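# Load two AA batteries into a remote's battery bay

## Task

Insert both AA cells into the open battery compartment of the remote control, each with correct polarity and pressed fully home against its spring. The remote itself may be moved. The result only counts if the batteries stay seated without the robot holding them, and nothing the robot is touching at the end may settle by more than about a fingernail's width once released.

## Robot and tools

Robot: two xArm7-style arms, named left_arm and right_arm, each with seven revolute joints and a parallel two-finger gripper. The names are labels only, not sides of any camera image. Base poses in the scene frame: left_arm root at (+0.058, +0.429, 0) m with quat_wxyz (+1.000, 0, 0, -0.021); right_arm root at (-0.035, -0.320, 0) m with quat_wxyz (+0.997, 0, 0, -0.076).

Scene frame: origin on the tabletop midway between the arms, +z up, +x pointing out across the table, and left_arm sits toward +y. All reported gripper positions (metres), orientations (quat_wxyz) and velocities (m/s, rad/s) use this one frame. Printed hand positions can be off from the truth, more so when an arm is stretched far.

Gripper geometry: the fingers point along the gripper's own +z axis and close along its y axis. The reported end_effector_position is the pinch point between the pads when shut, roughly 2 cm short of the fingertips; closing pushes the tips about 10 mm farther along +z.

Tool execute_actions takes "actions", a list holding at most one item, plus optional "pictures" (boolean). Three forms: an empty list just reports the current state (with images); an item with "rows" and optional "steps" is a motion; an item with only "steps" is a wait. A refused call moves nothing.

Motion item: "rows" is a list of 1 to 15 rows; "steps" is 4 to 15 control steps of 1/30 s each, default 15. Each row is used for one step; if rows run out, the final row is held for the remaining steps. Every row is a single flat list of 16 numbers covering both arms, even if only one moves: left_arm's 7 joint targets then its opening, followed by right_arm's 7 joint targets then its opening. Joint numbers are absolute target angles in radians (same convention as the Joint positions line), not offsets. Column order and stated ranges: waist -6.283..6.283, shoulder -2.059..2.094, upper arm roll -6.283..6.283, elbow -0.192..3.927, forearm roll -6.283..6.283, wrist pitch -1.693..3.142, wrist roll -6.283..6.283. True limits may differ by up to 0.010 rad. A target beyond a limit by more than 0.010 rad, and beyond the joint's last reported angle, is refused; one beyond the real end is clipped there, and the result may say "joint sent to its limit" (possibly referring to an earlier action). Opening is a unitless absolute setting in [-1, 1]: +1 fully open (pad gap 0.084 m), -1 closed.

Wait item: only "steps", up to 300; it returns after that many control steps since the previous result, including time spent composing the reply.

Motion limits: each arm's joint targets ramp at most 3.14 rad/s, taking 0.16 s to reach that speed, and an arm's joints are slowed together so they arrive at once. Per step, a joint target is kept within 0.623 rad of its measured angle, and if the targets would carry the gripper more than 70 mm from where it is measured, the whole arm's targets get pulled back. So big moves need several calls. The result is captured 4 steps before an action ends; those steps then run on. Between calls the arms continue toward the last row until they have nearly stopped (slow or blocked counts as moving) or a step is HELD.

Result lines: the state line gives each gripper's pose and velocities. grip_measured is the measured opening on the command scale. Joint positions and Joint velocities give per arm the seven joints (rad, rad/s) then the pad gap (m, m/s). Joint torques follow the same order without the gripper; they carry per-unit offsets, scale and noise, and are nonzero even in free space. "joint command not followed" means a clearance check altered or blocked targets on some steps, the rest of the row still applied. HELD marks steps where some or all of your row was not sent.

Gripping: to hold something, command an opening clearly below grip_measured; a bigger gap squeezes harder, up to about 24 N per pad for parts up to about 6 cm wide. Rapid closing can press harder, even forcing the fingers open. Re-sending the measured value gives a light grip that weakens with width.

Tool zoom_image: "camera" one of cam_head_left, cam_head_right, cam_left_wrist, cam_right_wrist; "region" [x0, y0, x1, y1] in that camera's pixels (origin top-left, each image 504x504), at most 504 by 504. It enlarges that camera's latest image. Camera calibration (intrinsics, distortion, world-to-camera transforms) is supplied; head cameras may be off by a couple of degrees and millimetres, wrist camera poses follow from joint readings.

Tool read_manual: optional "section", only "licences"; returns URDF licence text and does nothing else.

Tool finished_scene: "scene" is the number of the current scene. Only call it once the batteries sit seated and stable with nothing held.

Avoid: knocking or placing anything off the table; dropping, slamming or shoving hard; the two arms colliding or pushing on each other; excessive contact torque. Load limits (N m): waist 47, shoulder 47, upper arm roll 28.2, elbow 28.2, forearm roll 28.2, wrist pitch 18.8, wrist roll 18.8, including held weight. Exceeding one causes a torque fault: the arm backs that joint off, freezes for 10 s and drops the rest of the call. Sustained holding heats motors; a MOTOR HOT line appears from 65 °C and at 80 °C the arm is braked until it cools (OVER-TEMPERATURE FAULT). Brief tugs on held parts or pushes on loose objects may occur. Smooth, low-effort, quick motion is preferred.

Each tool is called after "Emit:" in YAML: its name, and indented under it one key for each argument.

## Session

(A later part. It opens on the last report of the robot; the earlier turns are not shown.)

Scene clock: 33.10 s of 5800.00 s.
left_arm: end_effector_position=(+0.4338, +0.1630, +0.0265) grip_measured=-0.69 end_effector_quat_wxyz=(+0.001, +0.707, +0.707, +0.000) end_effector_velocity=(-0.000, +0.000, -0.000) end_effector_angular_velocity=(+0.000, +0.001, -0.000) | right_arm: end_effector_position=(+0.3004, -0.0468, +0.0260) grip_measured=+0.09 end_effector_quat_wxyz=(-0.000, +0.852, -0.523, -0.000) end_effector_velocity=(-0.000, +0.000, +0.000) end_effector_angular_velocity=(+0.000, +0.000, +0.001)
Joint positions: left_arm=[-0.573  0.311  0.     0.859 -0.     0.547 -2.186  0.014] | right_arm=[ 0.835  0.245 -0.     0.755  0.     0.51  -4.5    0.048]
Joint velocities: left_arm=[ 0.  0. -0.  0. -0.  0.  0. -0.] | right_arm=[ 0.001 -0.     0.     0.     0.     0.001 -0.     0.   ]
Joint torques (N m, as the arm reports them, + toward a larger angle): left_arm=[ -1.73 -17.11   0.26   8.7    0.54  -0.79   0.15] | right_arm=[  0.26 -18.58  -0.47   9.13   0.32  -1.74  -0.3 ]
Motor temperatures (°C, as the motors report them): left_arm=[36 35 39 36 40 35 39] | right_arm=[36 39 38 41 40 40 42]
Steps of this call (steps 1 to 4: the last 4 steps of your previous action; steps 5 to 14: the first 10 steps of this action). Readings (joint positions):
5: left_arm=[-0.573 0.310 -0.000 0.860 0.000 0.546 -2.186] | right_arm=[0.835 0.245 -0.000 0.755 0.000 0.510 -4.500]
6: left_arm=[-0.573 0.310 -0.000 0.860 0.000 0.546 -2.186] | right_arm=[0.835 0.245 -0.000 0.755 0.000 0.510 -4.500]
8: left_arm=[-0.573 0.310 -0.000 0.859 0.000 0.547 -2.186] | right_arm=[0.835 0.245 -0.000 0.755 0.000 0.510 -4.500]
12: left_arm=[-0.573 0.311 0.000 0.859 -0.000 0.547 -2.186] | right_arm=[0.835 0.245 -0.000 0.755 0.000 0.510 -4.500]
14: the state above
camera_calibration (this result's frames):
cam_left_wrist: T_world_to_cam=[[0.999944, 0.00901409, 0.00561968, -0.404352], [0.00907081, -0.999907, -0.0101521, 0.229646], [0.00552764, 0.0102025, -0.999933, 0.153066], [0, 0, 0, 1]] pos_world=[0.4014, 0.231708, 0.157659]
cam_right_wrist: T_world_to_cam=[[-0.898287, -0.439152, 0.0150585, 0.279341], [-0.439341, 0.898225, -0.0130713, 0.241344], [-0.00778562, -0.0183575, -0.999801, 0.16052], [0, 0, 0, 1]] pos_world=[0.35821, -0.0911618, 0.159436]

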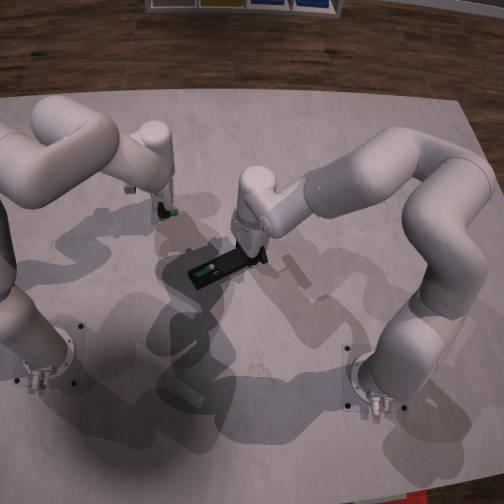

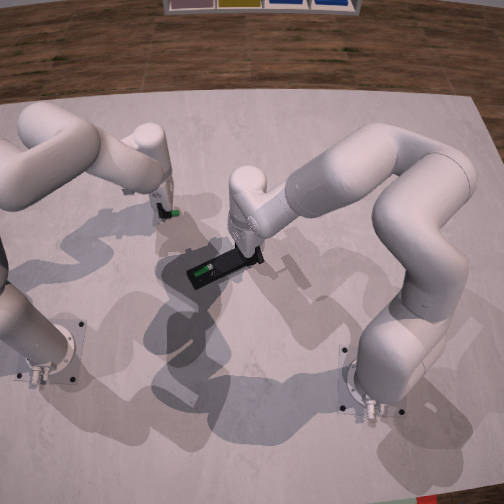

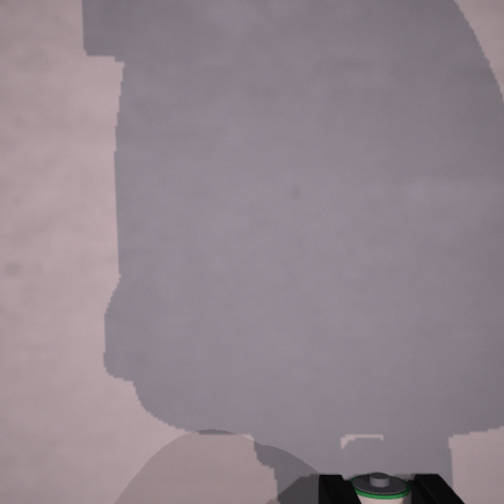

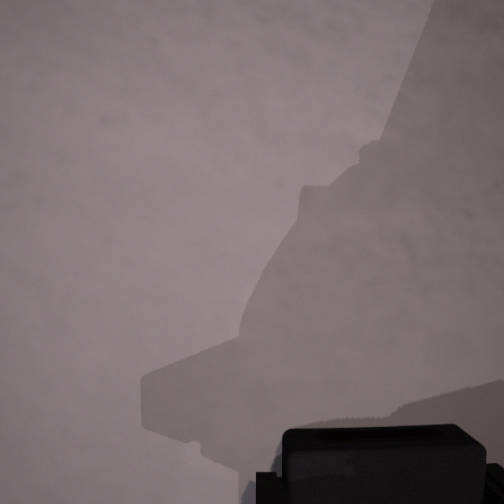

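Emit:
execute_actions:
  actions:
    - {"rows":[[-0.573,0.29,0,0.86,0,0.57,-2.186,-1,0.8355,0.245,0,0.7553,0,0.5103,-4.4997,-0.5],[-0.58,0.25,0,0.863,0,0.615,-2.2,-1,0.8355,0.245,0,0.7553,0,0.5103,-4.4997,-0.5],[-0.61,0.20,0,0.86,0,0.67,-2.26,-1,0.8355,0.245,0,0.7553,0,0.5103,-4.4997,-0.5],[-0.67,0.15,0,0.845,0,0.72,-2.37,-1,0.8355,0.245,0,0.7553,0,0.5103,-4.4997,-0.5],[-0.75,0.11,0,0.825,0,0.76,-2.52,-1,0.8355,0.245,0,0.7553,0,0.5103,-4.4997,-0.5],[-0.84,0.085,0,0.805,0,0.80,-2.69,-1,0.8355,0.245,0,0.7553,0,0.5103,-4.4997,-0.5],[-0.93,0.07,0,0.788,0,0.83,-2.86,-1,0.8355,0.245,0,0.7553,0,0.5103,-4.4997,-0.5],[-1.01,0.065,0,0.775,0,0.85,-3.02,-1,0.8355,0.245,0,0.7553,0,0.5103,-4.4997,-0.5],[-1.06,0.07,0,0.772,0,0.85,-3.12,-1,0.8355,0.245,0,0.7553,0,0.5103,-4.4997,-0.5],[-1.085,0.0799,0,0.7699,0,0.84,-3.167,-1,0.8355,0.245,0,0.7553,0,0.5103,-4.4997,-0.5]],"steps":15}

Emit:
execute_actions:
  actions:
    - {"rows":[[-1.085,0.0799,0,0.7699,0,0.84,-3.167,-1,0.8355,0.245,0,0.7553,0,0.5103,-4.4997,-0.5]],"steps":15}
  pictures: true

Scene clock: 34.00 s of 5800.00 s.
left_arm: end_effector_position=(+0.3481, +0.1100, +0.0806) grip_measured=-0.69 end_effector_quat_wxyz=(-0.028, +0.645, +0.764, +0.003) end_effector_velocity=(-0.463, -0.192, -0.030) end_effector_angular_velocity=(+0.377, +0.205, +0.724) | right_arm: end_effector_position=(+0.3004, -0.0468, +0.0260) grip_measured=+0.09 end_effector_quat_wxyz=(-0.000, +0.852, -0.523, -0.000) end_effector_velocity=(-0.000, +0.000, -0.000) end_effector_angular_velocity=(-0.000, +0.000, +0.001)
Joint positions: left_arm=[-0.787  0.134 -0.002  0.825  0.     0.748 -2.571  0.014] | right_arm=[ 0.835  0.245 -0.     0.755  0.     0.51  -4.5    0.048]
Joint velocities: left_arm=[-1.094 -0.17  -0.001 -0.242  0.     0.343 -1.822  0.   ] | right_arm=[ 0.     0.001  0.     0.    -0.    -0.     0.     0.   ]
Joint torques (N m, as the arm reports them, + toward a larger angle): left_arm=[  0.82 -16.42   1.85  10.53   0.73  -0.71  -0.29] | right_arm=[  0.3  -18.49  -0.47   9.1    0.38  -1.82  -0.33]
Motor temperatures (°C, as the motors report them): left_arm=[36 35 40 36 40 35 39] | right_arm=[36 39 38 41 40 40 42]
Steps of this call (steps 1 to 4: the last 4 steps of your previous action; steps 5 to 15: the robot went on to your last target; step 16: nothing new was sent; steps 17 to 27: the first 11 steps of this action). Readings (joint positions):
17: left_arm=[-0.573 0.311 0.000 0.858 -0.000 0.547 -2.186] | right_arm=[0.835 0.245 -0.000 0.755 0.000 0.510 -4.500]
18: left_arm=[-0.573 0.307 0.000 0.858 0.000 0.554 -2.186] | right_arm=[0.835 0.245 -0.000 0.755 0.000 0.510 -4.500]
20: left_arm=[-0.577 0.269 0.002 0.855 -0.000 0.603 -2.198] | right_arm=[0.835 0.245 -0.000 0.755 0.000 0.510 -4.500]
24: left_arm=[-0.676 0.158 0.005 0.853 0.000 0.705 -2.390] | right_arm=[0.835 0.245 -0.000 0.755 0.000 0.510 -4.500]
27: the state above

Scene clock: 34.50 s of 5800.00 s.
left_arm: end_effector_position=(+0.2282, +0.0766, +0.0799) grip_measured=-0.69 end_effector_quat_wxyz=(-0.063, +0.519, +0.851, +0.041) end_effector_velocity=(-0.002, -0.001, +0.000) end_effector_angular_velocity=(-0.000, +0.001, +0.002) | right_arm: end_effector_position=(+0.3004, -0.0468, +0.0260) grip_measured=+0.09 end_effector_quat_wxyz=(-0.000, +0.852, -0.523, -0.000) end_effector_velocity=(-0.000, -0.000, -0.000) end_effector_angular_velocity=(-0.000, -0.000, +0.001)
Joint positions: left_arm=[-1.082  0.08   0.004  0.77   0.     0.84  -3.166  0.014] | right_arm=[ 0.835  0.245 -0.     0.755  0.     0.51  -4.5    0.048]
Joint velocities: left_arm=[ 0.002 -0.    -0.007  0.001 -0.002  0.001 -0.006 -0.   ] | right_arm=[ 0.     0.     0.    -0.    -0.001 -0.    -0.001  0.   ]
Joint torques (N m, as the arm reports them, + toward a larger angle): left_arm=[ -3.83 -14.87  -0.65   9.61   0.44  -0.68   0.24] | right_arm=[  0.44 -18.53  -0.54   9.11   0.47  -1.75  -0.34]
Motor temperatures (°C, as the motors report them): left_arm=[36 35 40 36 40 35 39] | right_arm=[36 39 38 41 40 40 42]
Steps of this call (steps 1 to 4: the last 4 steps of your previous action; steps 5 to 15: the first 11 steps of this action). Readings (joint positions):
5: left_arm=[-0.966 0.103 -0.001 0.791 0.000 0.803 -2.924] | right_arm=[0.835 0.245 -0.000 0.755 0.000 0.510 -4.500]
6: left_arm=[-1.002 0.096 -0.001 0.785 0.000 0.814 -2.996] | right_arm=[0.835 0.245 -0.000 0.755 0.000 0.510 -4.500]
8: left_arm=[-1.061 0.085 -0.004 0.774 -0.000 0.832 -3.110] | right_arm=[0.835 0.245 -0.000 0.755 0.000 0.510 -4.500]
12: left_arm=[-1.085 0.080 -0.001 0.770 -0.000 0.840 -3.164] | right_arm=[0.835 0.245 -0.000 0.755 0.000 0.510 -4.500]
15: the state above
camera_calibration (this result's frames):
cam_left_wrist: T_world_to_cam=[[0.885678, 0.464194, 0.00995305, -0.207383], [0.459633, -0.873542, -0.160194, 0.0450934], [-0.0656667, 0.146455, -0.987035, 0.2133], [0, 0, 0, 1]] pos_world=[0.176955, 0.104418, 0.219822]
cam_right_wrist: T_world_to_cam=[[-0.898283, -0.439159, 0.0150689, 0.279335], [-0.439349, 0.898222, -0.0130736, 0.241345], [-0.00779383, -0.0183643, -0.999801, 0.160519], [0, 0, 0, 1]] pos_world=[0.358207, -0.0911613, 0.159433]

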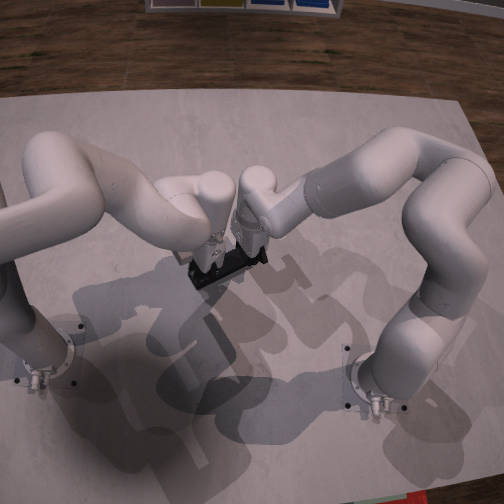

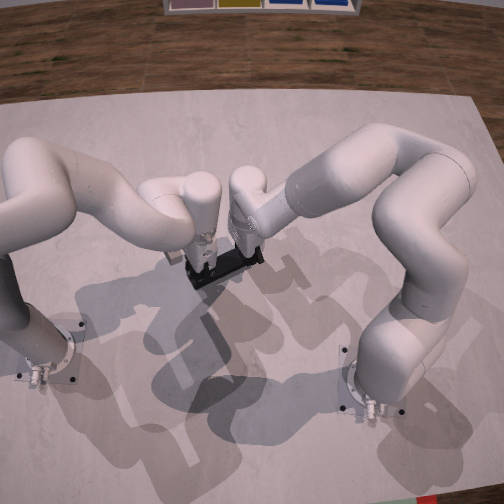

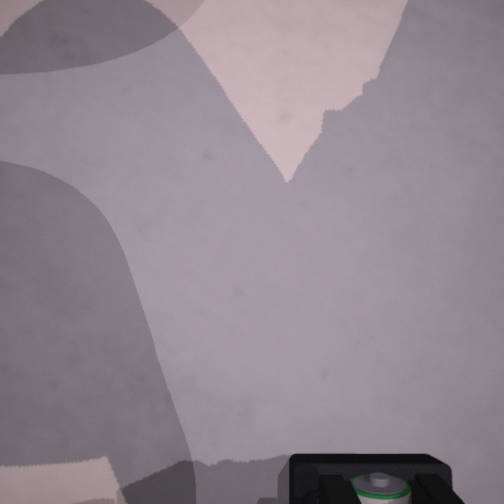

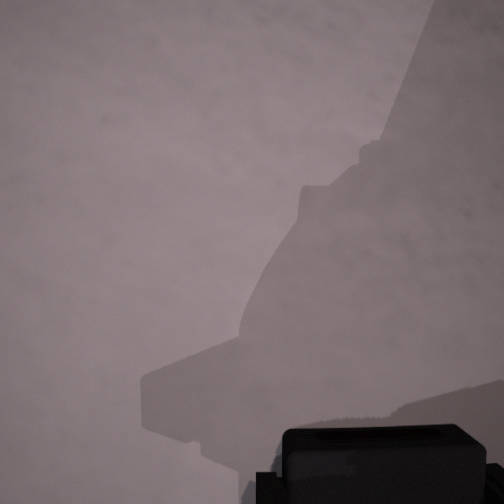

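Emit:
execute_actions:
  actions:
    - {"rows":[[-1.086,0.095,0,0.766,0,0.821,-3.168,-1,0.8355,0.245,0,0.7553,0,0.5103,-4.4997,-0.5],[-1.086,0.11,0,0.763,0,0.803,-3.168,-1,0.8355,0.245,0,0.7553,0,0.5103,-4.4997,-0.5],[-1.086,0.122,0,0.7605,0,0.7885,-3.168,-1,0.8355,0.245,0,0.7553,0,0.5103,-4.4997,-0.5],[-1.086,0.133,0,0.758,0,0.775,-3.168,-1,0.8355,0.245,0,0.7553,0,0.5103,-4.4997,-0.5],[-1.086,0.14,0,0.7565,0,0.7665,-3.168,-1,0.8355,0.245,0,0.7553,0,0.5103,-4.4997,-0.5]],"steps":15}
  pictures: true

Scene clock: 35.37 s of 5800.00 s.
left_arm: end_effector_position=(+0.2256, +0.0749, +0.0550) grip_measured=-0.69 end_effector_quat_wxyz=(-0.063, +0.522, +0.850, +0.041) end_effector_velocity=(+0.010, -0.023, +0.021) end_effector_angular_velocity=(-0.065, -0.031, -0.001) | right_arm: end_effector_position=(+0.3004, -0.0468, +0.0260) grip_measured=+0.09 end_effector_quat_wxyz=(-0.000, +0.852, -0.523, -0.000) end_effector_velocity=(-0.000, -0.000, -0.000) end_effector_angular_velocity=(-0.001, +0.001, -0.002)
Joint positions: left_arm=[-1.086  0.14   0.     0.756 -0.     0.767 -3.168  0.014] | right_arm=[ 0.835  0.245 -0.     0.755  0.     0.51  -4.5    0.048]
Joint velocities: left_arm=[-0.    -0.027 -0.002  0.033  0.001 -0.012 -0.001 -0.   ] | right_arm=[-0.     0.    -0.    -0.001  0.     0.     0.001 -0.   ]
Joint torques (N m, as the arm reports them, + toward a larger angle): left_arm=[ -1.77 -14.9    0.24   8.82   0.49  -0.64   0.08] | right_arm=[  0.31 -18.62  -0.46   9.09   0.39  -1.77  -0.39]
Motor temperatures (°C, as the motors report them): left_arm=[36 35 40 36 40 35 39] | right_arm=[36 39 38 41 40 40 42]
Steps of this call (steps 1 to 4: the last 4 steps of your previous action; steps 5 to 15: the robot went on to your last target; steps 16 to 26: the first 11 steps of this action). Readings (joint positions):
16: left_arm=[-1.085 0.080 0.000 0.770 0.000 0.840 -3.167] | right_arm=[0.835 0.245 -0.000 0.755 0.000 0.510 -4.500]
17: left_arm=[-1.085 0.083 0.000 0.769 0.000 0.833 -3.167] | right_arm=[0.835 0.245 -0.000 0.755 0.000 0.510 -4.500]
19: left_arm=[-1.086 0.105 -0.000 0.766 0.000 0.806 -3.168] | right_arm=[0.835 0.245 -0.000 0.755 -0.000 0.510 -4.500]
23: left_arm=[-1.086 0.142 0.000 0.754 -0.000 0.770 -3.168] | right_arm=[0.835 0.245 -0.000 0.755 0.000 0.510 -4.500]
26: the state above
camera_calibration (this result's frames):
cam_left_wrist: T_world_to_cam=[[0.888333, 0.459094, 0.00990698, -0.20425], [0.454556, -0.876082, -0.160808, 0.0421954], [-0.0651467, 0.147355, -0.986936, 0.188571], [0, 0, 0, 1]] pos_world=[0.174546, 0.10295, 0.194916]
cam_right_wrist: T_world_to_cam=[[-0.898282, -0.439161, 0.015071, 0.279333], [-0.43935, 0.898221, -0.0130738, 0.241345], [-0.00779555, -0.0183654, -0.999801, 0.160519], [0, 0, 0, 1]] pos_world=[0.358206, -0.091161, 0.159433]

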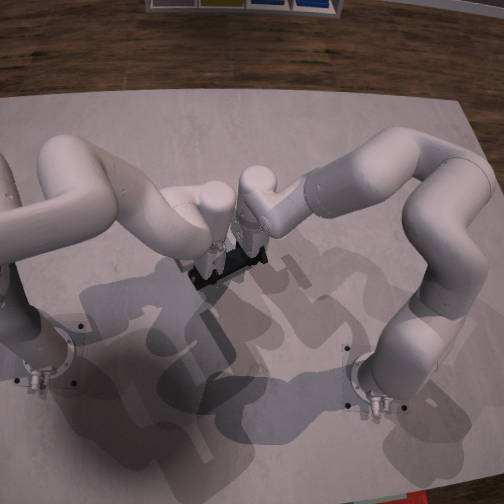

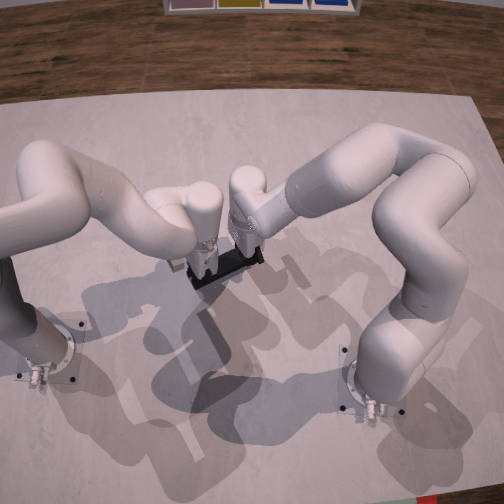

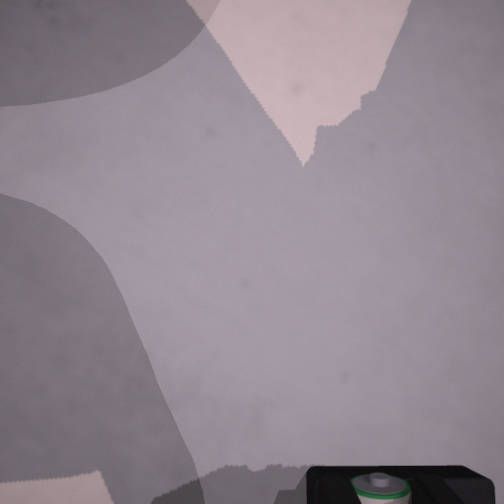

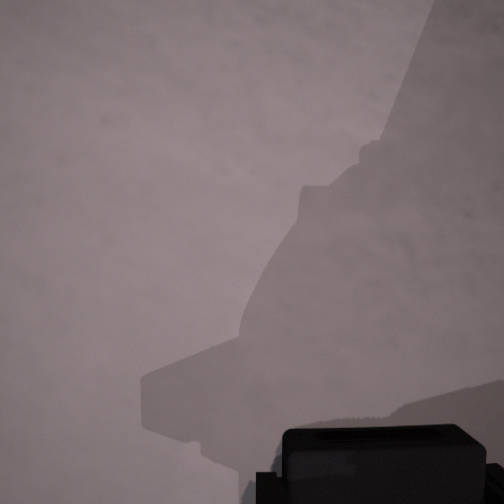

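Emit:
execute_actions:
  actions:
    - {"rows":[[-1.086,0.146,0,0.755,0,0.759,-3.168,-1,0.8355,0.245,0,0.7553,0,0.5103,-4.4997,-0.5],[-1.086,0.152,0,0.754,0,0.752,-3.168,-1,0.8355,0.245,0,0.7553,0,0.5103,-4.4997,-0.5],[-1.086,0.158,0,0.7527,0,0.7447,-3.168,-1,0.8355,0.245,0,0.7553,0,0.5103,-4.4997,-0.5],[-1.086,0.1635,0,0.7516,0,0.7381,-3.168,-1,0.8355,0.245,0,0.7553,0,0.5103,-4.4997,-0.5],[-1.086,0.1635,0,0.7516,0,0.7381,-3.168,-1,0.8355,0.245,0,0.7553,0,0.5103,-4.4997,-0.5],[-1.086,0.1635,0,0.7516,0,0.7381,-3.168,-1,0.8355,0.245,0,0.7553,0,0.5103,-4.4997,-0.5],[-1.086,0.1635,0,0.7516,0,0.7381,-3.168,-1,0.8355,0.245,0,0.7553,0,0.5103,-4.4997,-0.5],[-1.086,0.1635,0,0.7516,0,0.7381,-3.168,-1,0.8355,0.245,0,0.7553,0,0.5103,-4.4997,-0.5],[-1.086,0.1635,0,0.7516,0,0.7381,-3.168,-0.72,0.8355,0.245,0,0.7553,0,0.5103,-4.4997,-0.5],[-1.086,0.1635,0,0.7516,0,0.7381,-3.168,-0.67,0.8355,0.245,0,0.7553,0,0.5103,-4.4997,-0.5],[-1.086,0.1635,0,0.7516,0,0.7381,-3.168,-0.63,0.8355,0.245,0,0.7553,0,0.5103,-4.4997,-0.5],[-1.086,0.1635,0,0.7516,0,0.7381,-3.168,-0.59,0.8355,0.245,0,0.7553,0,0.5103,-4.4997,-0.5],[-1.086,0.1635,0,0.7516,0,0.7381,-3.168,-0.55,0.8355,0.245,0,0.7553,0,0.5103,-4.4997,-0.5],[-1.086,0.1635,0,0.7516,0,0.7381,-3.168,-0.5,0.8355,0.245,0,0.7553,0,0.5103,-4.4997,-0.5],[-1.086,0.1635,0,0.7516,0,0.7381,-3.168,-0.45,0.8355,0.245,0,0.7553,0,0.5103,-4.4997,-0.5]],"steps":15}

Emit:
execute_actions:
  actions:
    - {"rows":[[-1.086,0.1635,0,0.7516,0,0.7381,-3.168,-0.45,0.8355,0.245,0,0.7553,0,0.5103,-4.4997,-0.5],[-1.086,0.1635,0,0.7516,0,0.7381,-3.168,-0.45,0.8355,0.245,0,0.7553,0,0.5103,-4.4997,-0.5],[-1.086,0.14,0,0.75,0,0.74,-3.168,-0.45,0.8355,0.245,0,0.7553,0,0.5103,-4.4997,-0.5],[-1.086,0.11,0,0.735,0,0.735,-3.168,-0.45,0.8355,0.245,0,0.7553,0,0.5103,-4.4997,-0.5],[-1.086,0.07,0,0.70,0,0.67,-3.168,-0.45,0.8355,0.245,0,0.7553,0,0.5103,-4.4997,-0.5],[-1.086,0.03,0,0.62,0,0.52,-3.168,-0.45,0.8355,0.245,0,0.7553,0,0.5103,-4.4997,-0.5],[-1.086,-0.01,0,0.52,0,0.30,-3.168,-0.6,0.8355,0.245,0,0.7553,0,0.5103,-4.4997,-0.5],[-1.086,-0.04,0,0.42,0,0.08,-3.168,-0.8,0.8355,0.245,0,0.7553,0,0.5103,-4.4997,-0.5],[-1.086,-0.04,0,0.35,0,-0.08,-3.168,-1,0.8355,0.245,0,0.7553,0,0.5103,-4.4997,-0.5],[-1.086,-0.03,0,0.31,0,-0.16,-3.168,-1,0.8355,0.245,0,0.7553,0,0.5103,-4.4997,-0.5]],"steps":15}

Emit:
execute_actions:
  actions:
    - {"rows":[[-1.086,-0.03,0,0.31,0,-0.16,-3.168,-1,0.8355,0.245,0,0.7553,0,0.5103,-4.4997,-0.5]],"steps":10}
  pictures: true

Scene clock: 36.37 s of 5800.00 s.
left_arm: end_effector_position=(+0.2259, +0.0742, +0.0461) grip_measured=-0.67 end_effector_quat_wxyz=(-0.062, +0.522, +0.850, +0.040) end_effector_velocity=(-0.003, +0.002, -0.004) end_effector_angular_velocity=(+0.007, +0.003, -0.006) | right_arm: end_effector_position=(+0.3004, -0.0468, +0.0260) grip_measured=+0.09 end_effector_quat_wxyz=(+0.000, +0.852, -0.523, -0.000) end_effector_velocity=(-0.000, -0.000, -0.000) end_effector_angular_velocity=(+0.000, -0.001, +0.001)
Joint positions: left_arm=[-1.086  0.163  0.     0.753 -0.     0.738 -3.168  0.014] | right_arm=[ 0.835  0.245 -0.     0.755  0.     0.51  -4.5    0.048]
Joint velocities: left_arm=[-0.001  0.005 -0.003 -0.006  0.001 -0.003  0.001  0.038] | right_arm=[-0.    -0.     0.    -0.001 -0.    -0.002 -0.001 -0.   ]
Joint torques (N m, as the arm reports them, + toward a larger angle): left_arm=[ -1.79 -14.16   0.35   8.     0.69  -0.42   0.17] | right_arm=[  0.38 -18.59  -0.59   9.07   0.36  -1.75  -0.37]
Motor temperatures (°C, as the motors report them): left_arm=[36 35 40 36 40 35 39] | right_arm=[36 39 38 41 40 40 42]
Steps of this call (steps 1 to 4: the last 4 steps of your previous action; steps 5 to 15: the robot went on to your last target; steps 16 to 19: nothing new was sent; steps 20 to 30: the first 11 steps of this action). Readings (joint positions):
20: left_arm=[-1.086 0.140 -0.000 0.756 -0.000 0.766 -3.168] | right_arm=[0.835 0.245 -0.000 0.755 0.000 0.510 -4.500]
21: left_arm=[-1.086 0.142 -0.000 0.756 0.000 0.763 -3.168] | right_arm=[0.835 0.245 -0.000 0.755 -0.000 0.510 -4.500]
23: left_arm=[-1.086 0.151 -0.000 0.755 0.000 0.751 -3.168] | right_arm=[0.835 0.245 -0.000 0.755 -0.000 0.510 -4.500]
27: left_arm=[-1.086 0.163 0.000 0.753 0.000 0.738 -3.168] | right_arm=[0.835 0.245 0.000 0.755 0.000 0.510 -4.500]
30: the state above

Scene clock: 36.87 s of 5800.00 s.
left_arm: end_effector_position=(+0.2306, +0.0640, +0.0636) grip_measured=-1.00 end_effector_quat_wxyz=(+0.049, +0.522, +0.851, -0.032) end_effector_velocity=(+0.002, -0.003, -0.083) end_effector_angular_velocity=(-1.579, -0.749, +0.001) | right_arm: end_effector_position=(+0.3004, -0.0468, +0.0260) grip_measured=+0.09 end_effector_quat_wxyz=(+0.000, +0.852, -0.523, -0.000) end_effector_velocity=(+0.000, -0.000, -0.000) end_effector_angular_velocity=(-0.000, +0.000, -0.000)
Joint positions: left_arm=[-1.086  0.015 -0.     0.552  0.     0.421 -3.168  0.   ] | right_arm=[ 0.836  0.245  0.     0.755 -0.     0.51  -4.5    0.048]
Joint velocities: left_arm=[ 0.    -0.391  0.001 -1.583  0.    -2.94  -0.     0.   ] | right_arm=[-0.001 -0.     0.    -0.001  0.    -0.    -0.001 -0.   ]
Joint torques (N m, as the arm reports them, + toward a larger angle): left_arm=[-1.66 -9.71  0.6   6.75  0.51 -0.71  0.14] | right_arm=[  0.29 -18.52  -0.39   9.15   0.34  -1.85  -0.33]
Motor temperatures (°C, as the motors report them): left_arm=[36 35 40 37 40 35 39] | right_arm=[36 39 38 41 40 40 42]
Steps of this call (steps 1 to 4: the last 4 steps of your previous action; steps 5 to 15: the first 11 steps of this action). Readings (joint positions):
5: left_arm=[-1.086 0.164 0.000 0.751 0.000 0.738 -3.168] | right_arm=[0.836 0.245 0.000 0.755 -0.000 0.510 -4.500]
6: left_arm=[-1.086 0.164 0.000 0.751 -0.000 0.738 -3.168] | right_arm=[0.836 0.245 0.000 0.755 -0.000 0.510 -4.500]
8: left_arm=[-1.086 0.159 -0.000 0.750 -0.000 0.739 -3.168] | right_arm=[0.836 0.245 0.000 0.755 -0.000 0.510 -4.500]
12: left_arm=[-1.086 0.070 -0.000 0.687 0.000 0.663 -3.168] | right_arm=[0.836 0.245 0.000 0.755 -0.000 0.510 -4.500]
15: the state above

Scene clock: 37.20 s of 5800.00 s.
left_arm: end_effector_position=(+0.2372, +0.0503, +0.0802) grip_measured=-1.00 end_effector_quat_wxyz=(+0.207, +0.507, +0.826, -0.135) end_effector_velocity=(+0.006, -0.014, +0.015) end_effector_angular_velocity=(-0.061, -0.029, -0.001) | right_arm: end_effector_position=(+0.3004, -0.0468, +0.0260) grip_measured=+0.09 end_effector_quat_wxyz=(+0.000, +0.852, -0.523, -0.000) end_effector_velocity=(+0.000, -0.001, +0.000) end_effector_angular_velocity=(-0.000, +0.000, -0.000)
Joint positions: left_arm=[-1.086 -0.03   0.     0.312  0.    -0.157 -3.168  0.   ] | right_arm=[ 0.836  0.245  0.     0.755 -0.     0.51  -4.5    0.048]
Joint velocities: left_arm=[-0.001 -0.003 -0.     0.01  -0.001 -0.054  0.001  0.   ] | right_arm=[-0.001 -0.    -0.    -0.    -0.     0.    -0.001 -0.   ]
Joint torques (N m, as the arm reports them, + toward a larger angle): left_arm=[ -1.88 -10.64   0.37   7.72   0.65  -1.12   0.08] | right_arm=[  0.41 -18.5   -0.54   9.08   0.36  -1.84  -0.33]
Motor temperatures (°C, as the motors report them): left_arm=[36 35 40 37 40 35 39] | right_arm=[36 39 38 41 40 40 42]
Steps of this call (steps 1 to 4: the last 4 steps of your previous action; steps 5 to 10: the first 6 steps of this action). Readings (joint positions):
5: left_arm=[-1.086 -0.021 0.000 0.345 -0.000 -0.047 -3.168] | right_arm=[0.836 0.245 0.000 0.755 -0.000 0.510 -4.500]
6: left_arm=[-1.086 -0.025 0.000 0.327 -0.000 -0.100 -3.168] | right_arm=[0.836 0.245 0.000 0.755 -0.000 0.510 -4.500]
8: left_arm=[-1.086 -0.029 0.000 0.313 -0.000 -0.148 -3.168] | right_arm=[0.836 0.245 0.000 0.755 -0.000 0.510 -4.500]
10: the state above
camera_calibration (this result's frames):
cam_left_wrist: T_world_to_cam=[[0.888752, 0.458216, -0.0125514, -0.201803], [0.410043, -0.782481, 0.468602, -0.0251826], [0.204899, -0.421617, -0.88332, 0.174126], [0, 0, 0, 1]] pos_world=[0.154, 0.146179, 0.163077]
cam_right_wrist: T_world_to_cam=[[-0.898278, -0.439168, 0.0150824, 0.279327], [-0.439358, 0.898217, -0.0130768, 0.241347], [-0.00780435, -0.0183732, -0.999801, 0.160519], [0, 0, 0, 1]] pos_world=[0.358204, -0.091161, 0.15943]

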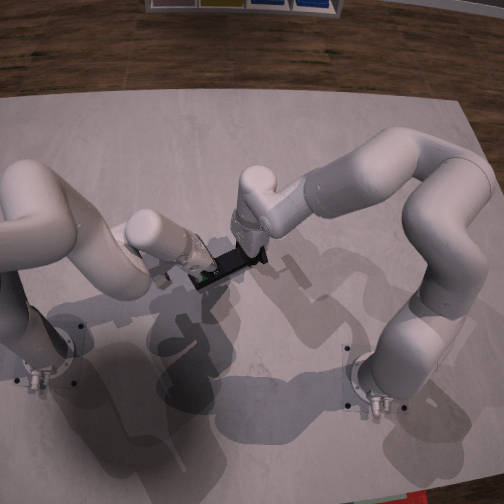

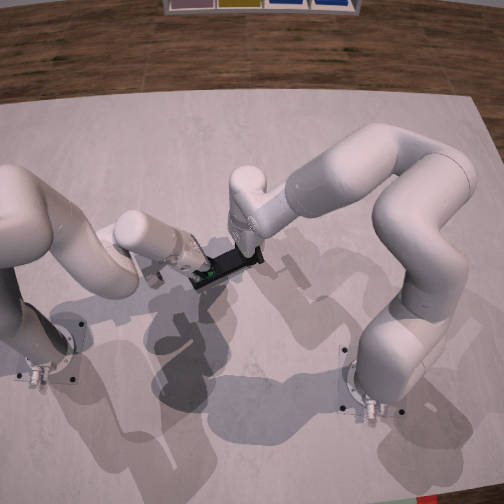

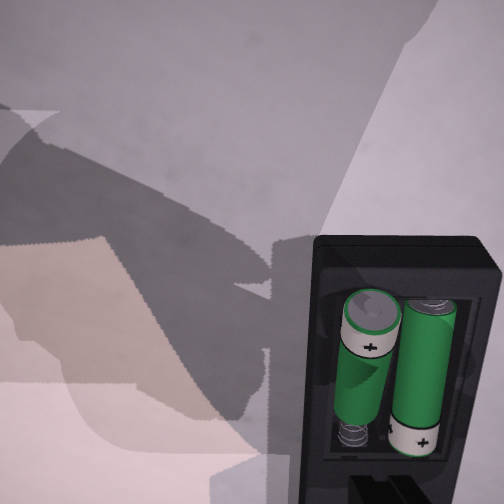

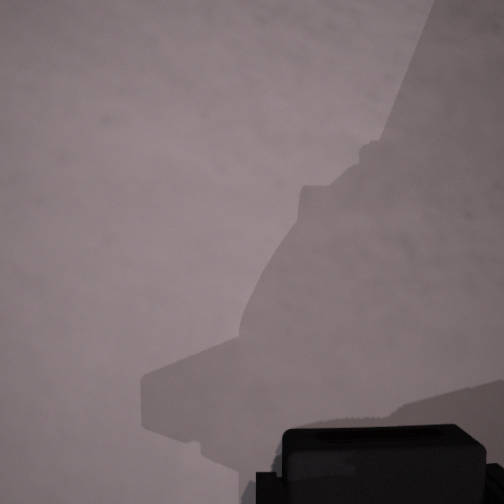

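Emit:
execute_actions:
  actions:
    - {"rows":[[-1.086,-0.035,0,0.26,0,-0.25,-3.168,-1,0.8355,0.245,0,0.7553,0,0.5103,-4.4997,-0.5],[-1.086,-0.035,0,0.20,0,-0.345,-3.168,-1,0.8355,0.245,0,0.7553,0,0.5103,-4.4997,-0.5],[-1.086,-0.028,0,0.15,0,-0.42,-3.168,-1,0.8355,0.245,0,0.7553,0,0.5103,-4.4997,-0.5],[-1.086,-0.0209,0,0.1262,0,-0.4529,-3.168,-1,0.8355,0.245,0,0.7553,0,0.5103,-4.4997,-0.5],[-1.086,-0.0209,0,0.1262,0,-0.4529,-3.168,-1,0.8355,0.245,0,0.7553,0,0.5103,-4.4997,-0.5],[-1.086,-0.0209,0,0.1262,0,-0.4529,-3.168,-1,0.8355,0.245,0,0.7553,0,0.5103,-4.4997,-0.5],[-1.086,-0.0209,0,0.1262,0,-0.4529,-3.168,-1,0.8355,0.245,0,0.7553,0,0.5103,-4.4997,-0.5],[-1.086,-0.003,0,0.133,0,-0.464,-3.168,-1,0.8355,0.245,0,0.7553,0,0.5103,-4.4997,-0.5],[-1.086,0.015,0,0.140,0,-0.475,-3.168,-1,0.8355,0.245,0,0.7553,0,0.5103,-4.4997,-0.5],[-1.086,0.034,0,0.147,0,-0.487,-3.168,-1,0.8355,0.245,0,0.7553,0,0.5103,-4.4997,-0.5],[-1.086,0.0518,0,0.1542,0,-0.4976,-3.168,-1,0.8355,0.245,0,0.7553,0,0.5103,-4.4997,-0.5],[-1.086,0.061,0,0.162,0,-0.499,-3.168,-1,0.8355,0.245,0,0.7553,0,0.5103,-4.4997,-0.5],[-1.086,0.070,0,0.170,0,-0.500,-3.168,-1,0.8355,0.245,0,0.7553,0,0.5103,-4.4997,-0.5],[-1.086,0.0796,0,0.1774,0,-0.5022,-3.168,-1,0.8355,0.245,0,0.7553,0,0.5103,-4.4997,-0.5]],"steps":15}

Emit:
execute_actions:
  actions:
    - {"rows":[[-1.086,0.0796,0,0.1774,0,-0.5022,-3.168,-1,0.8355,0.245,0,0.7553,0,0.5103,-4.4997,-0.5]],"steps":9}
  pictures: true

Scene clock: 38.50 s of 5800.00 s.
left_arm: end_effector_position=(+0.2204, +0.0857, +0.0635) grip_measured=-1.00 end_effector_quat_wxyz=(+0.246, +0.500, +0.815, -0.160) end_effector_velocity=(+0.043, -0.092, -0.019) end_effector_angular_velocity=(-0.146, -0.068, +0.001) | right_arm: end_effector_position=(+0.3004, -0.0468, +0.0260) grip_measured=+0.09 end_effector_quat_wxyz=(+0.000, +0.852, -0.523, -0.000) end_effector_velocity=(+0.000, -0.000, -0.000) end_effector_angular_velocity=(+0.000, +0.001, -0.002)
Joint positions: left_arm=[-1.086  0.012 -0.     0.137 -0.    -0.471 -3.168  0.   ] | right_arm=[ 0.836  0.245  0.     0.755 -0.     0.51  -4.5    0.048]
Joint velocities: left_arm=[-0.001  0.49   0.     0.283  0.    -0.368 -0.002  0.   ] | right_arm=[-0.001  0.    -0.    -0.     0.001  0.     0.     0.   ]
Joint torques (N m, as the arm reports them, + toward a larger angle): left_arm=[-1.63 -8.35  0.42  6.25  0.44 -1.38  0.19] | right_arm=[  0.37 -18.66  -0.49   9.08   0.35  -1.85  -0.32]
Motor temperatures (°C, as the motors report them): left_arm=[36 35 40 37 40 36 39] | right_arm=[36 39 38 41 40 40 42]
Steps of this call (steps 1 to 4: the last 4 steps of your previous action; steps 5 to 15: the robot went on to your last target; steps 16 to 28: nothing new was sent; steps 29 to 39: the first 11 steps of this action). Readings (joint positions):
29: left_arm=[-1.086 -0.030 -0.000 0.310 0.000 -0.160 -3.168] | right_arm=[0.836 0.245 0.000 0.755 -0.000 0.510 -4.500]
30: left_arm=[-1.086 -0.030 0.000 0.307 0.000 -0.168 -3.168] | right_arm=[0.836 0.245 0.000 0.755 -0.000 0.510 -4.500]
32: left_arm=[-1.086 -0.033 -0.000 0.273 0.000 -0.235 -3.168] | right_arm=[0.836 0.245 0.000 0.755 -0.000 0.510 -4.500]
36: left_arm=[-1.086 -0.022 0.000 0.134 -0.000 -0.428 -3.168] | right_arm=[0.836 0.245 0.000 0.755 -0.000 0.510 -4.500]
39: the state above

Scene clock: 38.80 s of 5800.00 s.
left_arm: end_effector_position=(+0.2258, +0.0744, +0.0579) grip_measured=-1.00 end_effector_quat_wxyz=(+0.249, +0.500, +0.814, -0.162) end_effector_velocity=(-0.001, +0.003, -0.000) end_effector_angular_velocity=(+0.002, +0.001, +0.002) | right_arm: end_effector_position=(+0.3004, -0.0468, +0.0260) grip_measured=+0.09 end_effector_quat_wxyz=(+0.000, +0.852, -0.523, +0.000) end_effector_velocity=(+0.000, +0.002, +0.001) end_effector_angular_velocity=(+0.002, -0.002, +0.001)
Joint positions: left_arm=[-1.086  0.079 -0.     0.179  0.    -0.503 -3.168  0.   ] | right_arm=[ 0.835  0.245 -0.     0.755 -0.     0.51  -4.5    0.048]
Joint velocities: left_arm=[ 0.001 -0.005  0.    -0.008 -0.001 -0.001 -0.001  0.   ] | right_arm=[ 0.001 -0.     0.002  0.002 -0.    -0.001  0.001 -0.   ]
Joint torques (N m, as the arm reports them, + toward a larger angle): left_arm=[-1.7  -9.56  0.46  5.05  0.56 -0.95  0.  ] | right_arm=[  0.37 -18.72  -0.48   9.06   0.4   -1.86  -0.33]
Motor temperatures (°C, as the motors report them): left_arm=[36 35 40 37 40 36 39] | right_arm=[36 39 38 41 40 40 42]
Steps of this call (steps 1 to 4: the last 4 steps of your previous action; steps 5 to 9: the first 5 steps of this action). Readings (joint positions):
5: left_arm=[-1.086 0.076 0.000 0.177 0.000 -0.501 -3.168] | right_arm=[0.835 0.245 -0.000 0.755 0.000 0.510 -4.500]
6: left_arm=[-1.086 0.078 -0.000 0.179 0.000 -0.502 -3.168] | right_arm=[0.835 0.245 -0.000 0.755 0.000 0.510 -4.500]
8: left_arm=[-1.086 0.079 -0.000 0.179 0.000 -0.503 -3.168] | right_arm=[0.835 0.245 -0.000 0.755 -0.000 0.510 -4.500]
9: the state above
camera_calibration (this result's frames):
cam_left_wrist: T_world_to_cam=[[0.889422, 0.456809, -0.0159088, -0.202782], [0.387023, -0.734117, 0.55793, 0.0051843], [0.243189, -0.502392, -0.829736, 0.16119], [0, 0, 0, 1]] pos_world=[0.139153, 0.177419, 0.127627]
cam_right_wrist: T_world_to_cam=[[-0.898293, -0.439137, 0.0150758, 0.279342], [-0.439327, 0.898232, -0.013084, 0.24136], [-0.00779588, -0.0183765, -0.999801, 0.160522], [0, 0, 0, 1]] pos_world=[0.358218, -0.0911775, 0.159437]

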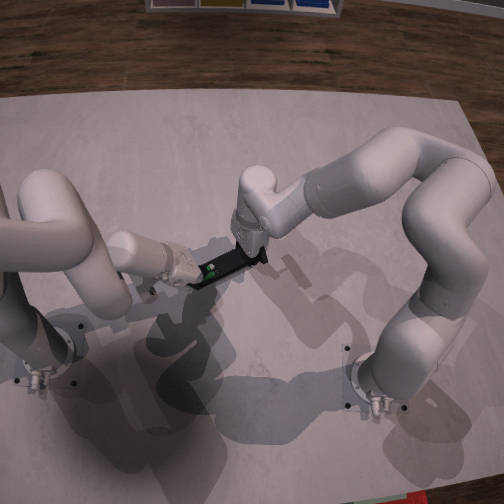

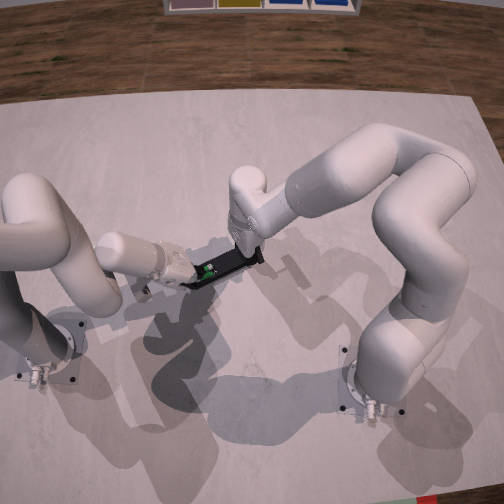

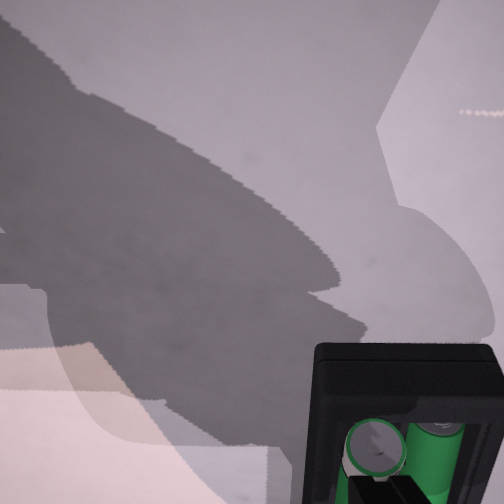

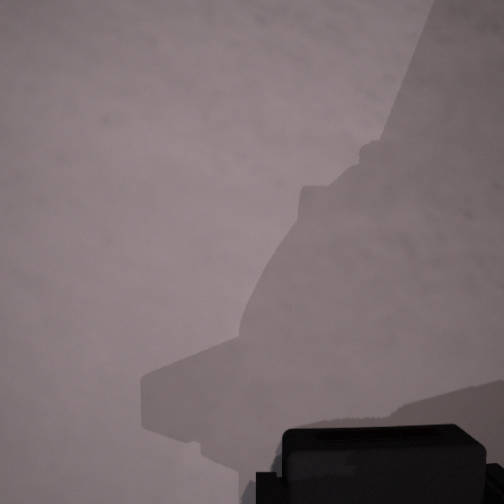

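Emit:
zoom_image:
  camera: "cam_left_wrist"
  region: [290,330,504,504]

Emit:
zoom_image:
  camera: "cam_head_right"
  region: [170,230,280,310]

Region (290, 330, 504, 504) of cam_left_wrist's 504x504 image, scaled by 2.355, with more detail than that image has; it fills the top 410 rows of this view, and the rest is white.

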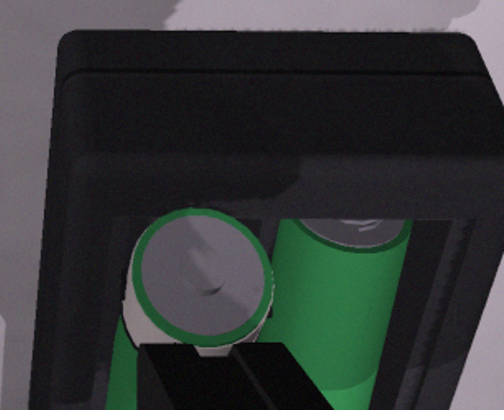

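Region (170, 230, 280, 310) of cam_head_right's 504x504 image, scaled by 4.582, with more detail than that image has; it fills the top 367 rows of this view, and the rest is white.

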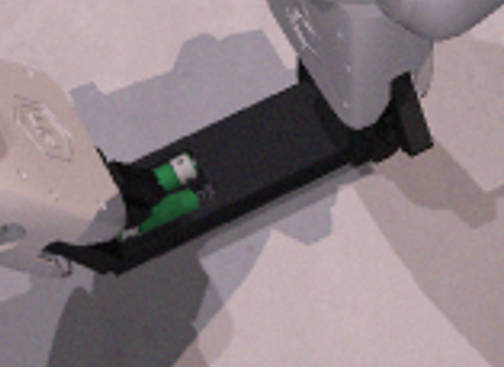

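Emit:
execute_actions:
  actions:
    - {"rows":[[-1.086,0.088,0,0.180,0,-0.508,-3.168,-1,0.8355,0.245,0,0.7553,0,0.5103,-4.4997,-0.5],[-1.086,0.096,0,0.183,0,-0.513,-3.168,-1,0.8355,0.245,0,0.7553,0,0.5103,-4.4997,-0.5],[-1.086,0.104,0,0.1855,0,-0.5185,-3.168,-1,0.8355,0.245,0,0.7553,0,0.5103,-4.4997,-0.5],[-1.086,0.1125,0,0.1881,0,-0.5244,-3.168,-1,0.8355,0.245,0,0.7553,0,0.5103,-4.4997,-0.5]],"steps":12}
  pictures: true

Scene clock: 39.63 s of 5800.00 s.
left_arm: end_effector_position=(+0.2271, +0.0715, +0.0543) grip_measured=-1.00 end_effector_quat_wxyz=(+0.251, +0.499, +0.813, -0.163) end_effector_velocity=(-0.000, +0.001, -0.001) end_effector_angular_velocity=(-0.001, -0.001, +0.000) | right_arm: end_effector_position=(+0.3003, -0.0468, +0.0259) grip_measured=+0.09 end_effector_quat_wxyz=(+0.000, +0.852, -0.523, -0.000) end_effector_velocity=(+0.000, +0.000, +0.000) end_effector_angular_velocity=(+0.000, -0.001, +0.001)
Joint positions: left_arm=[-1.086  0.11   0.     0.19   0.    -0.527 -3.168  0.   ] | right_arm=[ 0.836  0.245  0.     0.755  0.     0.51  -4.5    0.048]
Joint velocities: left_arm=[ 0.001  0.008 -0.    -0.002  0.001 -0.011  0.     0.   ] | right_arm=[-0.    -0.     0.     0.001 -0.     0.    -0.001 -0.   ]
Joint torques (N m, as the arm reports them, + toward a larger angle): left_arm=[-1.76 -4.25  0.19  1.64  0.49  1.67  0.17] | right_arm=[ -0.17 -18.86  -1.04   9.04   0.12  -1.83  -0.54]
Motor temperatures (°C, as the motors report them): left_arm=[36 35 39 36 40 36 39] | right_arm=[36 39 38 41 40 40 42]
Steps of this call (steps 1 to 4: the last 4 steps of your previous action; steps 5 to 15: the robot went on to your last target; steps 16 to 17: nothing new was sent; steps 18 to 25: the first 8 steps of this action). Readings (joint positions):
18: left_arm=[-1.086 0.079 0.000 0.178 -0.000 -0.503 -3.168] | right_arm=[0.836 0.245 0.000 0.755 0.000 0.510 -4.500]
19: left_arm=[-1.086 0.082 -0.000 0.179 -0.000 -0.505 -3.168] | right_arm=[0.836 0.245 0.000 0.755 0.000 0.510 -4.500]
21: left_arm=[-1.086 0.094 -0.000 0.184 0.000 -0.515 -3.168] | right_arm=[0.836 0.245 0.000 0.755 0.000 0.510 -4.500]
25: the state above
camera_calibration (this result's frames):
cam_left_wrist: T_world_to_cam=[[0.889429, 0.456791, -0.0160564, -0.202759], [0.385894, -0.731629, 0.561965, 0.00444866], [0.244953, -0.506024, -0.827005, 0.156177], [0, 0, 0, 1]] pos_world=[0.140366, 0.174903, 0.123404]
cam_right_wrist: T_world_to_cam=[[-0.898365, -0.43898, 0.0153655, 0.279269], [-0.439175, 0.898307, -0.0130493, 0.241258], [-0.00807453, -0.0184712, -0.999797, 0.160504], [0, 0, 0, 1]] pos_world=[0.358136, -0.0911655, 0.159329]

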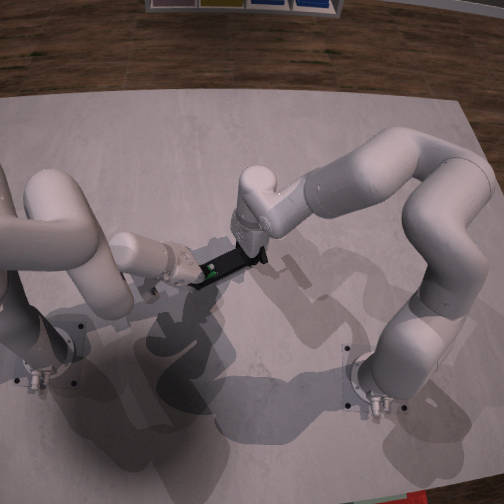

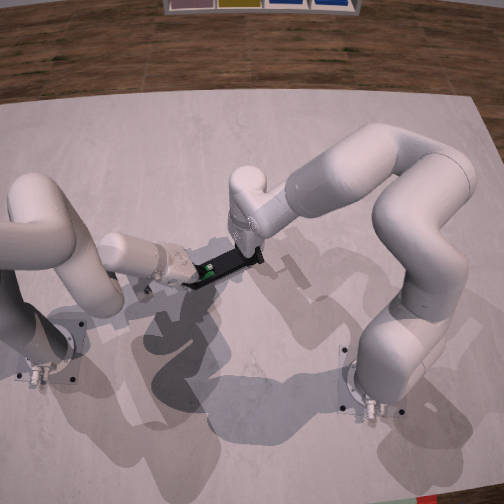

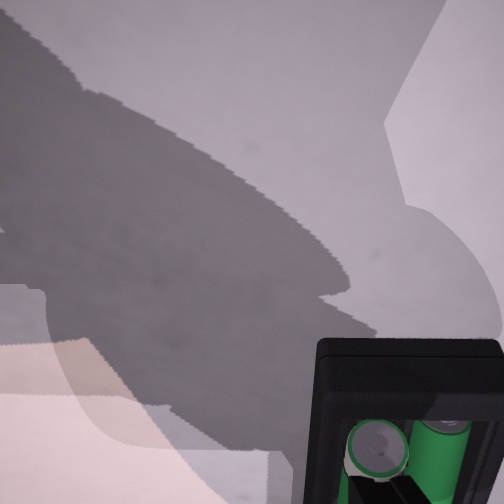

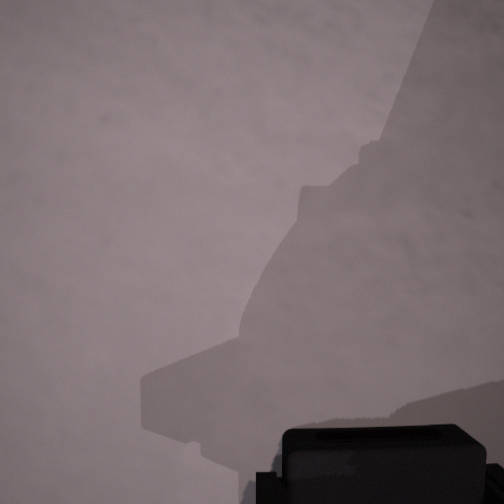

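Emit:
execute_actions:
  actions:
    - {"rows":[[-1.086,0.09,0,0.185,0,-0.505,-3.168,-1,0.8355,0.245,0,0.7553,0,0.5103,-4.4997,-0.5],[-1.086,0.06,0,0.18,0,-0.48,-3.168,-1,0.8355,0.245,0,0.7553,0,0.5103,-4.4997,-0.5],[-1.086,0.03,0,0.17,0,-0.46,-3.168,-1,0.8355,0.245,0,0.7553,0,0.5103,-4.4997,-0.5],[-1.086,0.005,0,0.15,0,-0.455,-3.168,-1,0.8355,0.245,0,0.7553,0,0.5103,-4.4997,-0.5],[-1.086,-0.015,0,0.125,0,-0.46,-3.168,-1,0.8355,0.245,0,0.7553,0,0.5103,-4.4997,-0.5],[-1.086,-0.02,0,0.108,0,-0.472,-3.168,-1,0.8355,0.245,0,0.7553,0,0.5103,-4.4997,-0.5],[-1.086,-0.0161,0,0.1084,0,-0.4755,-3.168,-1,0.8355,0.245,0,0.7553,0,0.5103,-4.4997,-0.5]],"steps":14}
  pictures: true

Scene clock: 41.20 s of 5800.00 s.
left_arm: end_effector_position=(+0.2146, +0.0978, +0.0606) grip_measured=-1.00 end_effector_quat_wxyz=(+0.241, +0.501, +0.816, -0.157) end_effector_velocity=(+0.009, -0.016, +0.019) end_effector_angular_velocity=(-0.067, -0.032, +0.003) | right_arm: end_effector_position=(+0.3009, -0.0473, +0.0261) grip_measured=+0.09 end_effector_quat_wxyz=(-0.000, +0.852, -0.523, +0.000) end_effector_velocity=(-0.001, +0.003, +0.000) end_effector_angular_velocity=(+0.002, -0.000, +0.004)
Joint positions: left_arm=[-1.086 -0.012 -0.     0.1    0.    -0.47  -3.168  0.   ] | right_arm=[ 0.835  0.245 -0.001  0.755 -0.     0.51  -4.5    0.048]
Joint velocities: left_arm=[ 0.002 -0.012  0.003  0.016  0.001 -0.047  0.001  0.   ] | right_arm=[ 0.002  0.001  0.004  0.001  0.    -0.001  0.002 -0.   ]
Joint torques (N m, as the arm reports them, + toward a larger angle): left_arm=[-1.97 -9.5   0.3   7.54  0.65 -1.5   0.11] | right_arm=[  0.61 -18.44  -0.3    9.1    0.49  -1.85  -0.37]
Motor temperatures (°C, as the motors report them): left_arm=[36 35 39 36 40 36 39] | right_arm=[36 39 38 41 40 40 42]
Steps of this call (steps 1 to 4: the last 4 steps of your previous action; steps 5 to 15: the robot went on to your last target; steps 16 to 37: nothing new was sent; steps 38 to 47: the first 10 steps of this action). Readings (joint positions):
38: left_arm=[-1.086 0.112 0.000 0.188 -0.000 -0.532 -3.168] | right_arm=[0.836 0.245 0.000 0.755 -0.000 0.510 -4.500]
39: left_arm=[-1.086 0.107 0.000 0.188 0.000 -0.525 -3.168] | right_arm=[0.836 0.245 0.000 0.755 -0.000 0.510 -4.500]
41: left_arm=[-1.086 0.073 0.000 0.178 -0.000 -0.489 -3.168] | right_arm=[0.836 0.245 0.001 0.756 -0.000 0.510 -4.500]
45: left_arm=[-1.086 -0.008 -0.000 0.109 0.000 -0.465 -3.168] | right_arm=[0.835 0.245 -0.001 0.755 -0.000 0.510 -4.500]
47: the state above
camera_calibration (this result's frames):
cam_left_wrist: T_world_to_cam=[[0.889344, 0.456985, -0.0152354, -0.203551], [0.391837, -0.74454, 0.540484, 0.0262172], [0.23565, -0.486646, -0.841216, 0.178676], [0, 0, 0, 1]] pos_world=[0.128649, 0.199491, 0.133034]
cam_right_wrist: T_world_to_cam=[[-0.898751, -0.438208, 0.0148401, 0.279703], [-0.438395, 0.898683, -0.0133556, 0.241741], [-0.00748403, -0.0185092, -0.999801, 0.160495], [0, 0, 0, 1]] pos_world=[0.358562, -0.0917098, 0.159541]

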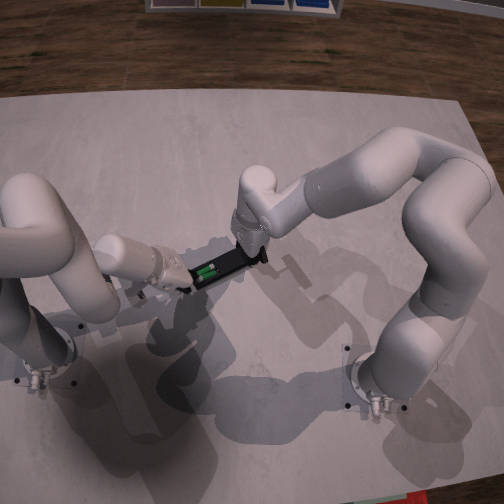

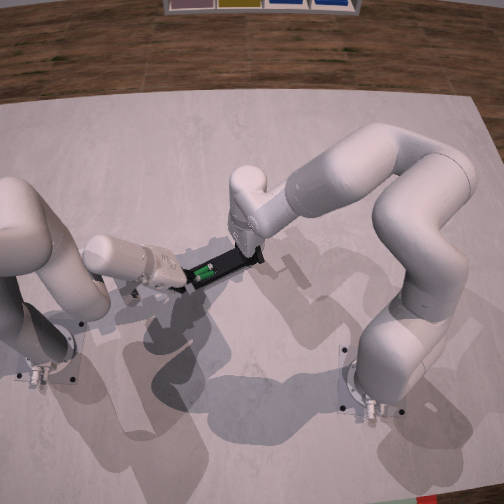

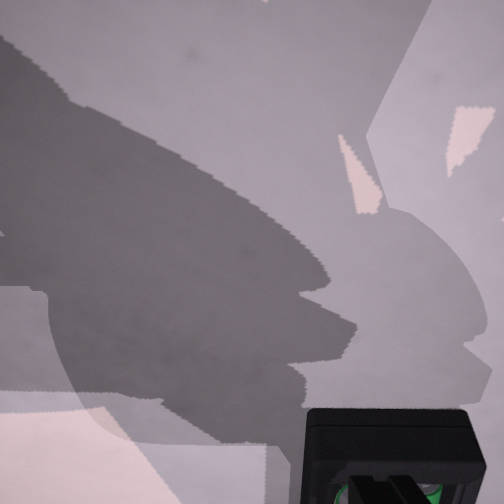

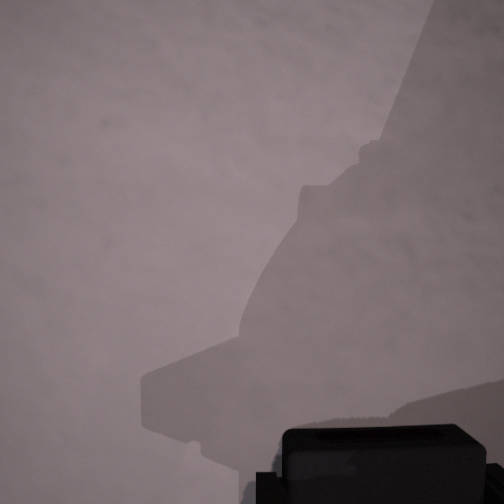

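Emit:
zoom_image:
  camera: "cam_head_right"
  region: [170,240,250,300]

Region (170, 240, 250, 300) of cam_head_right's 504x504 image, scaled by 6.300, with more detail than that image has; it fills the top 378 rows of this view, and the rest is white.

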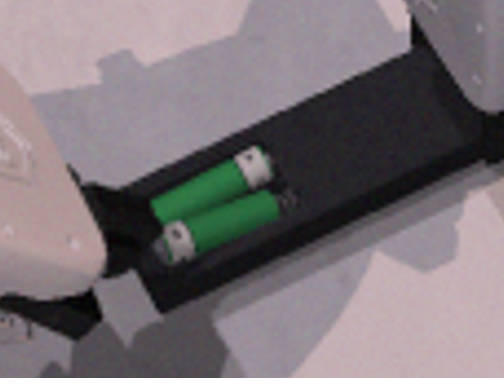

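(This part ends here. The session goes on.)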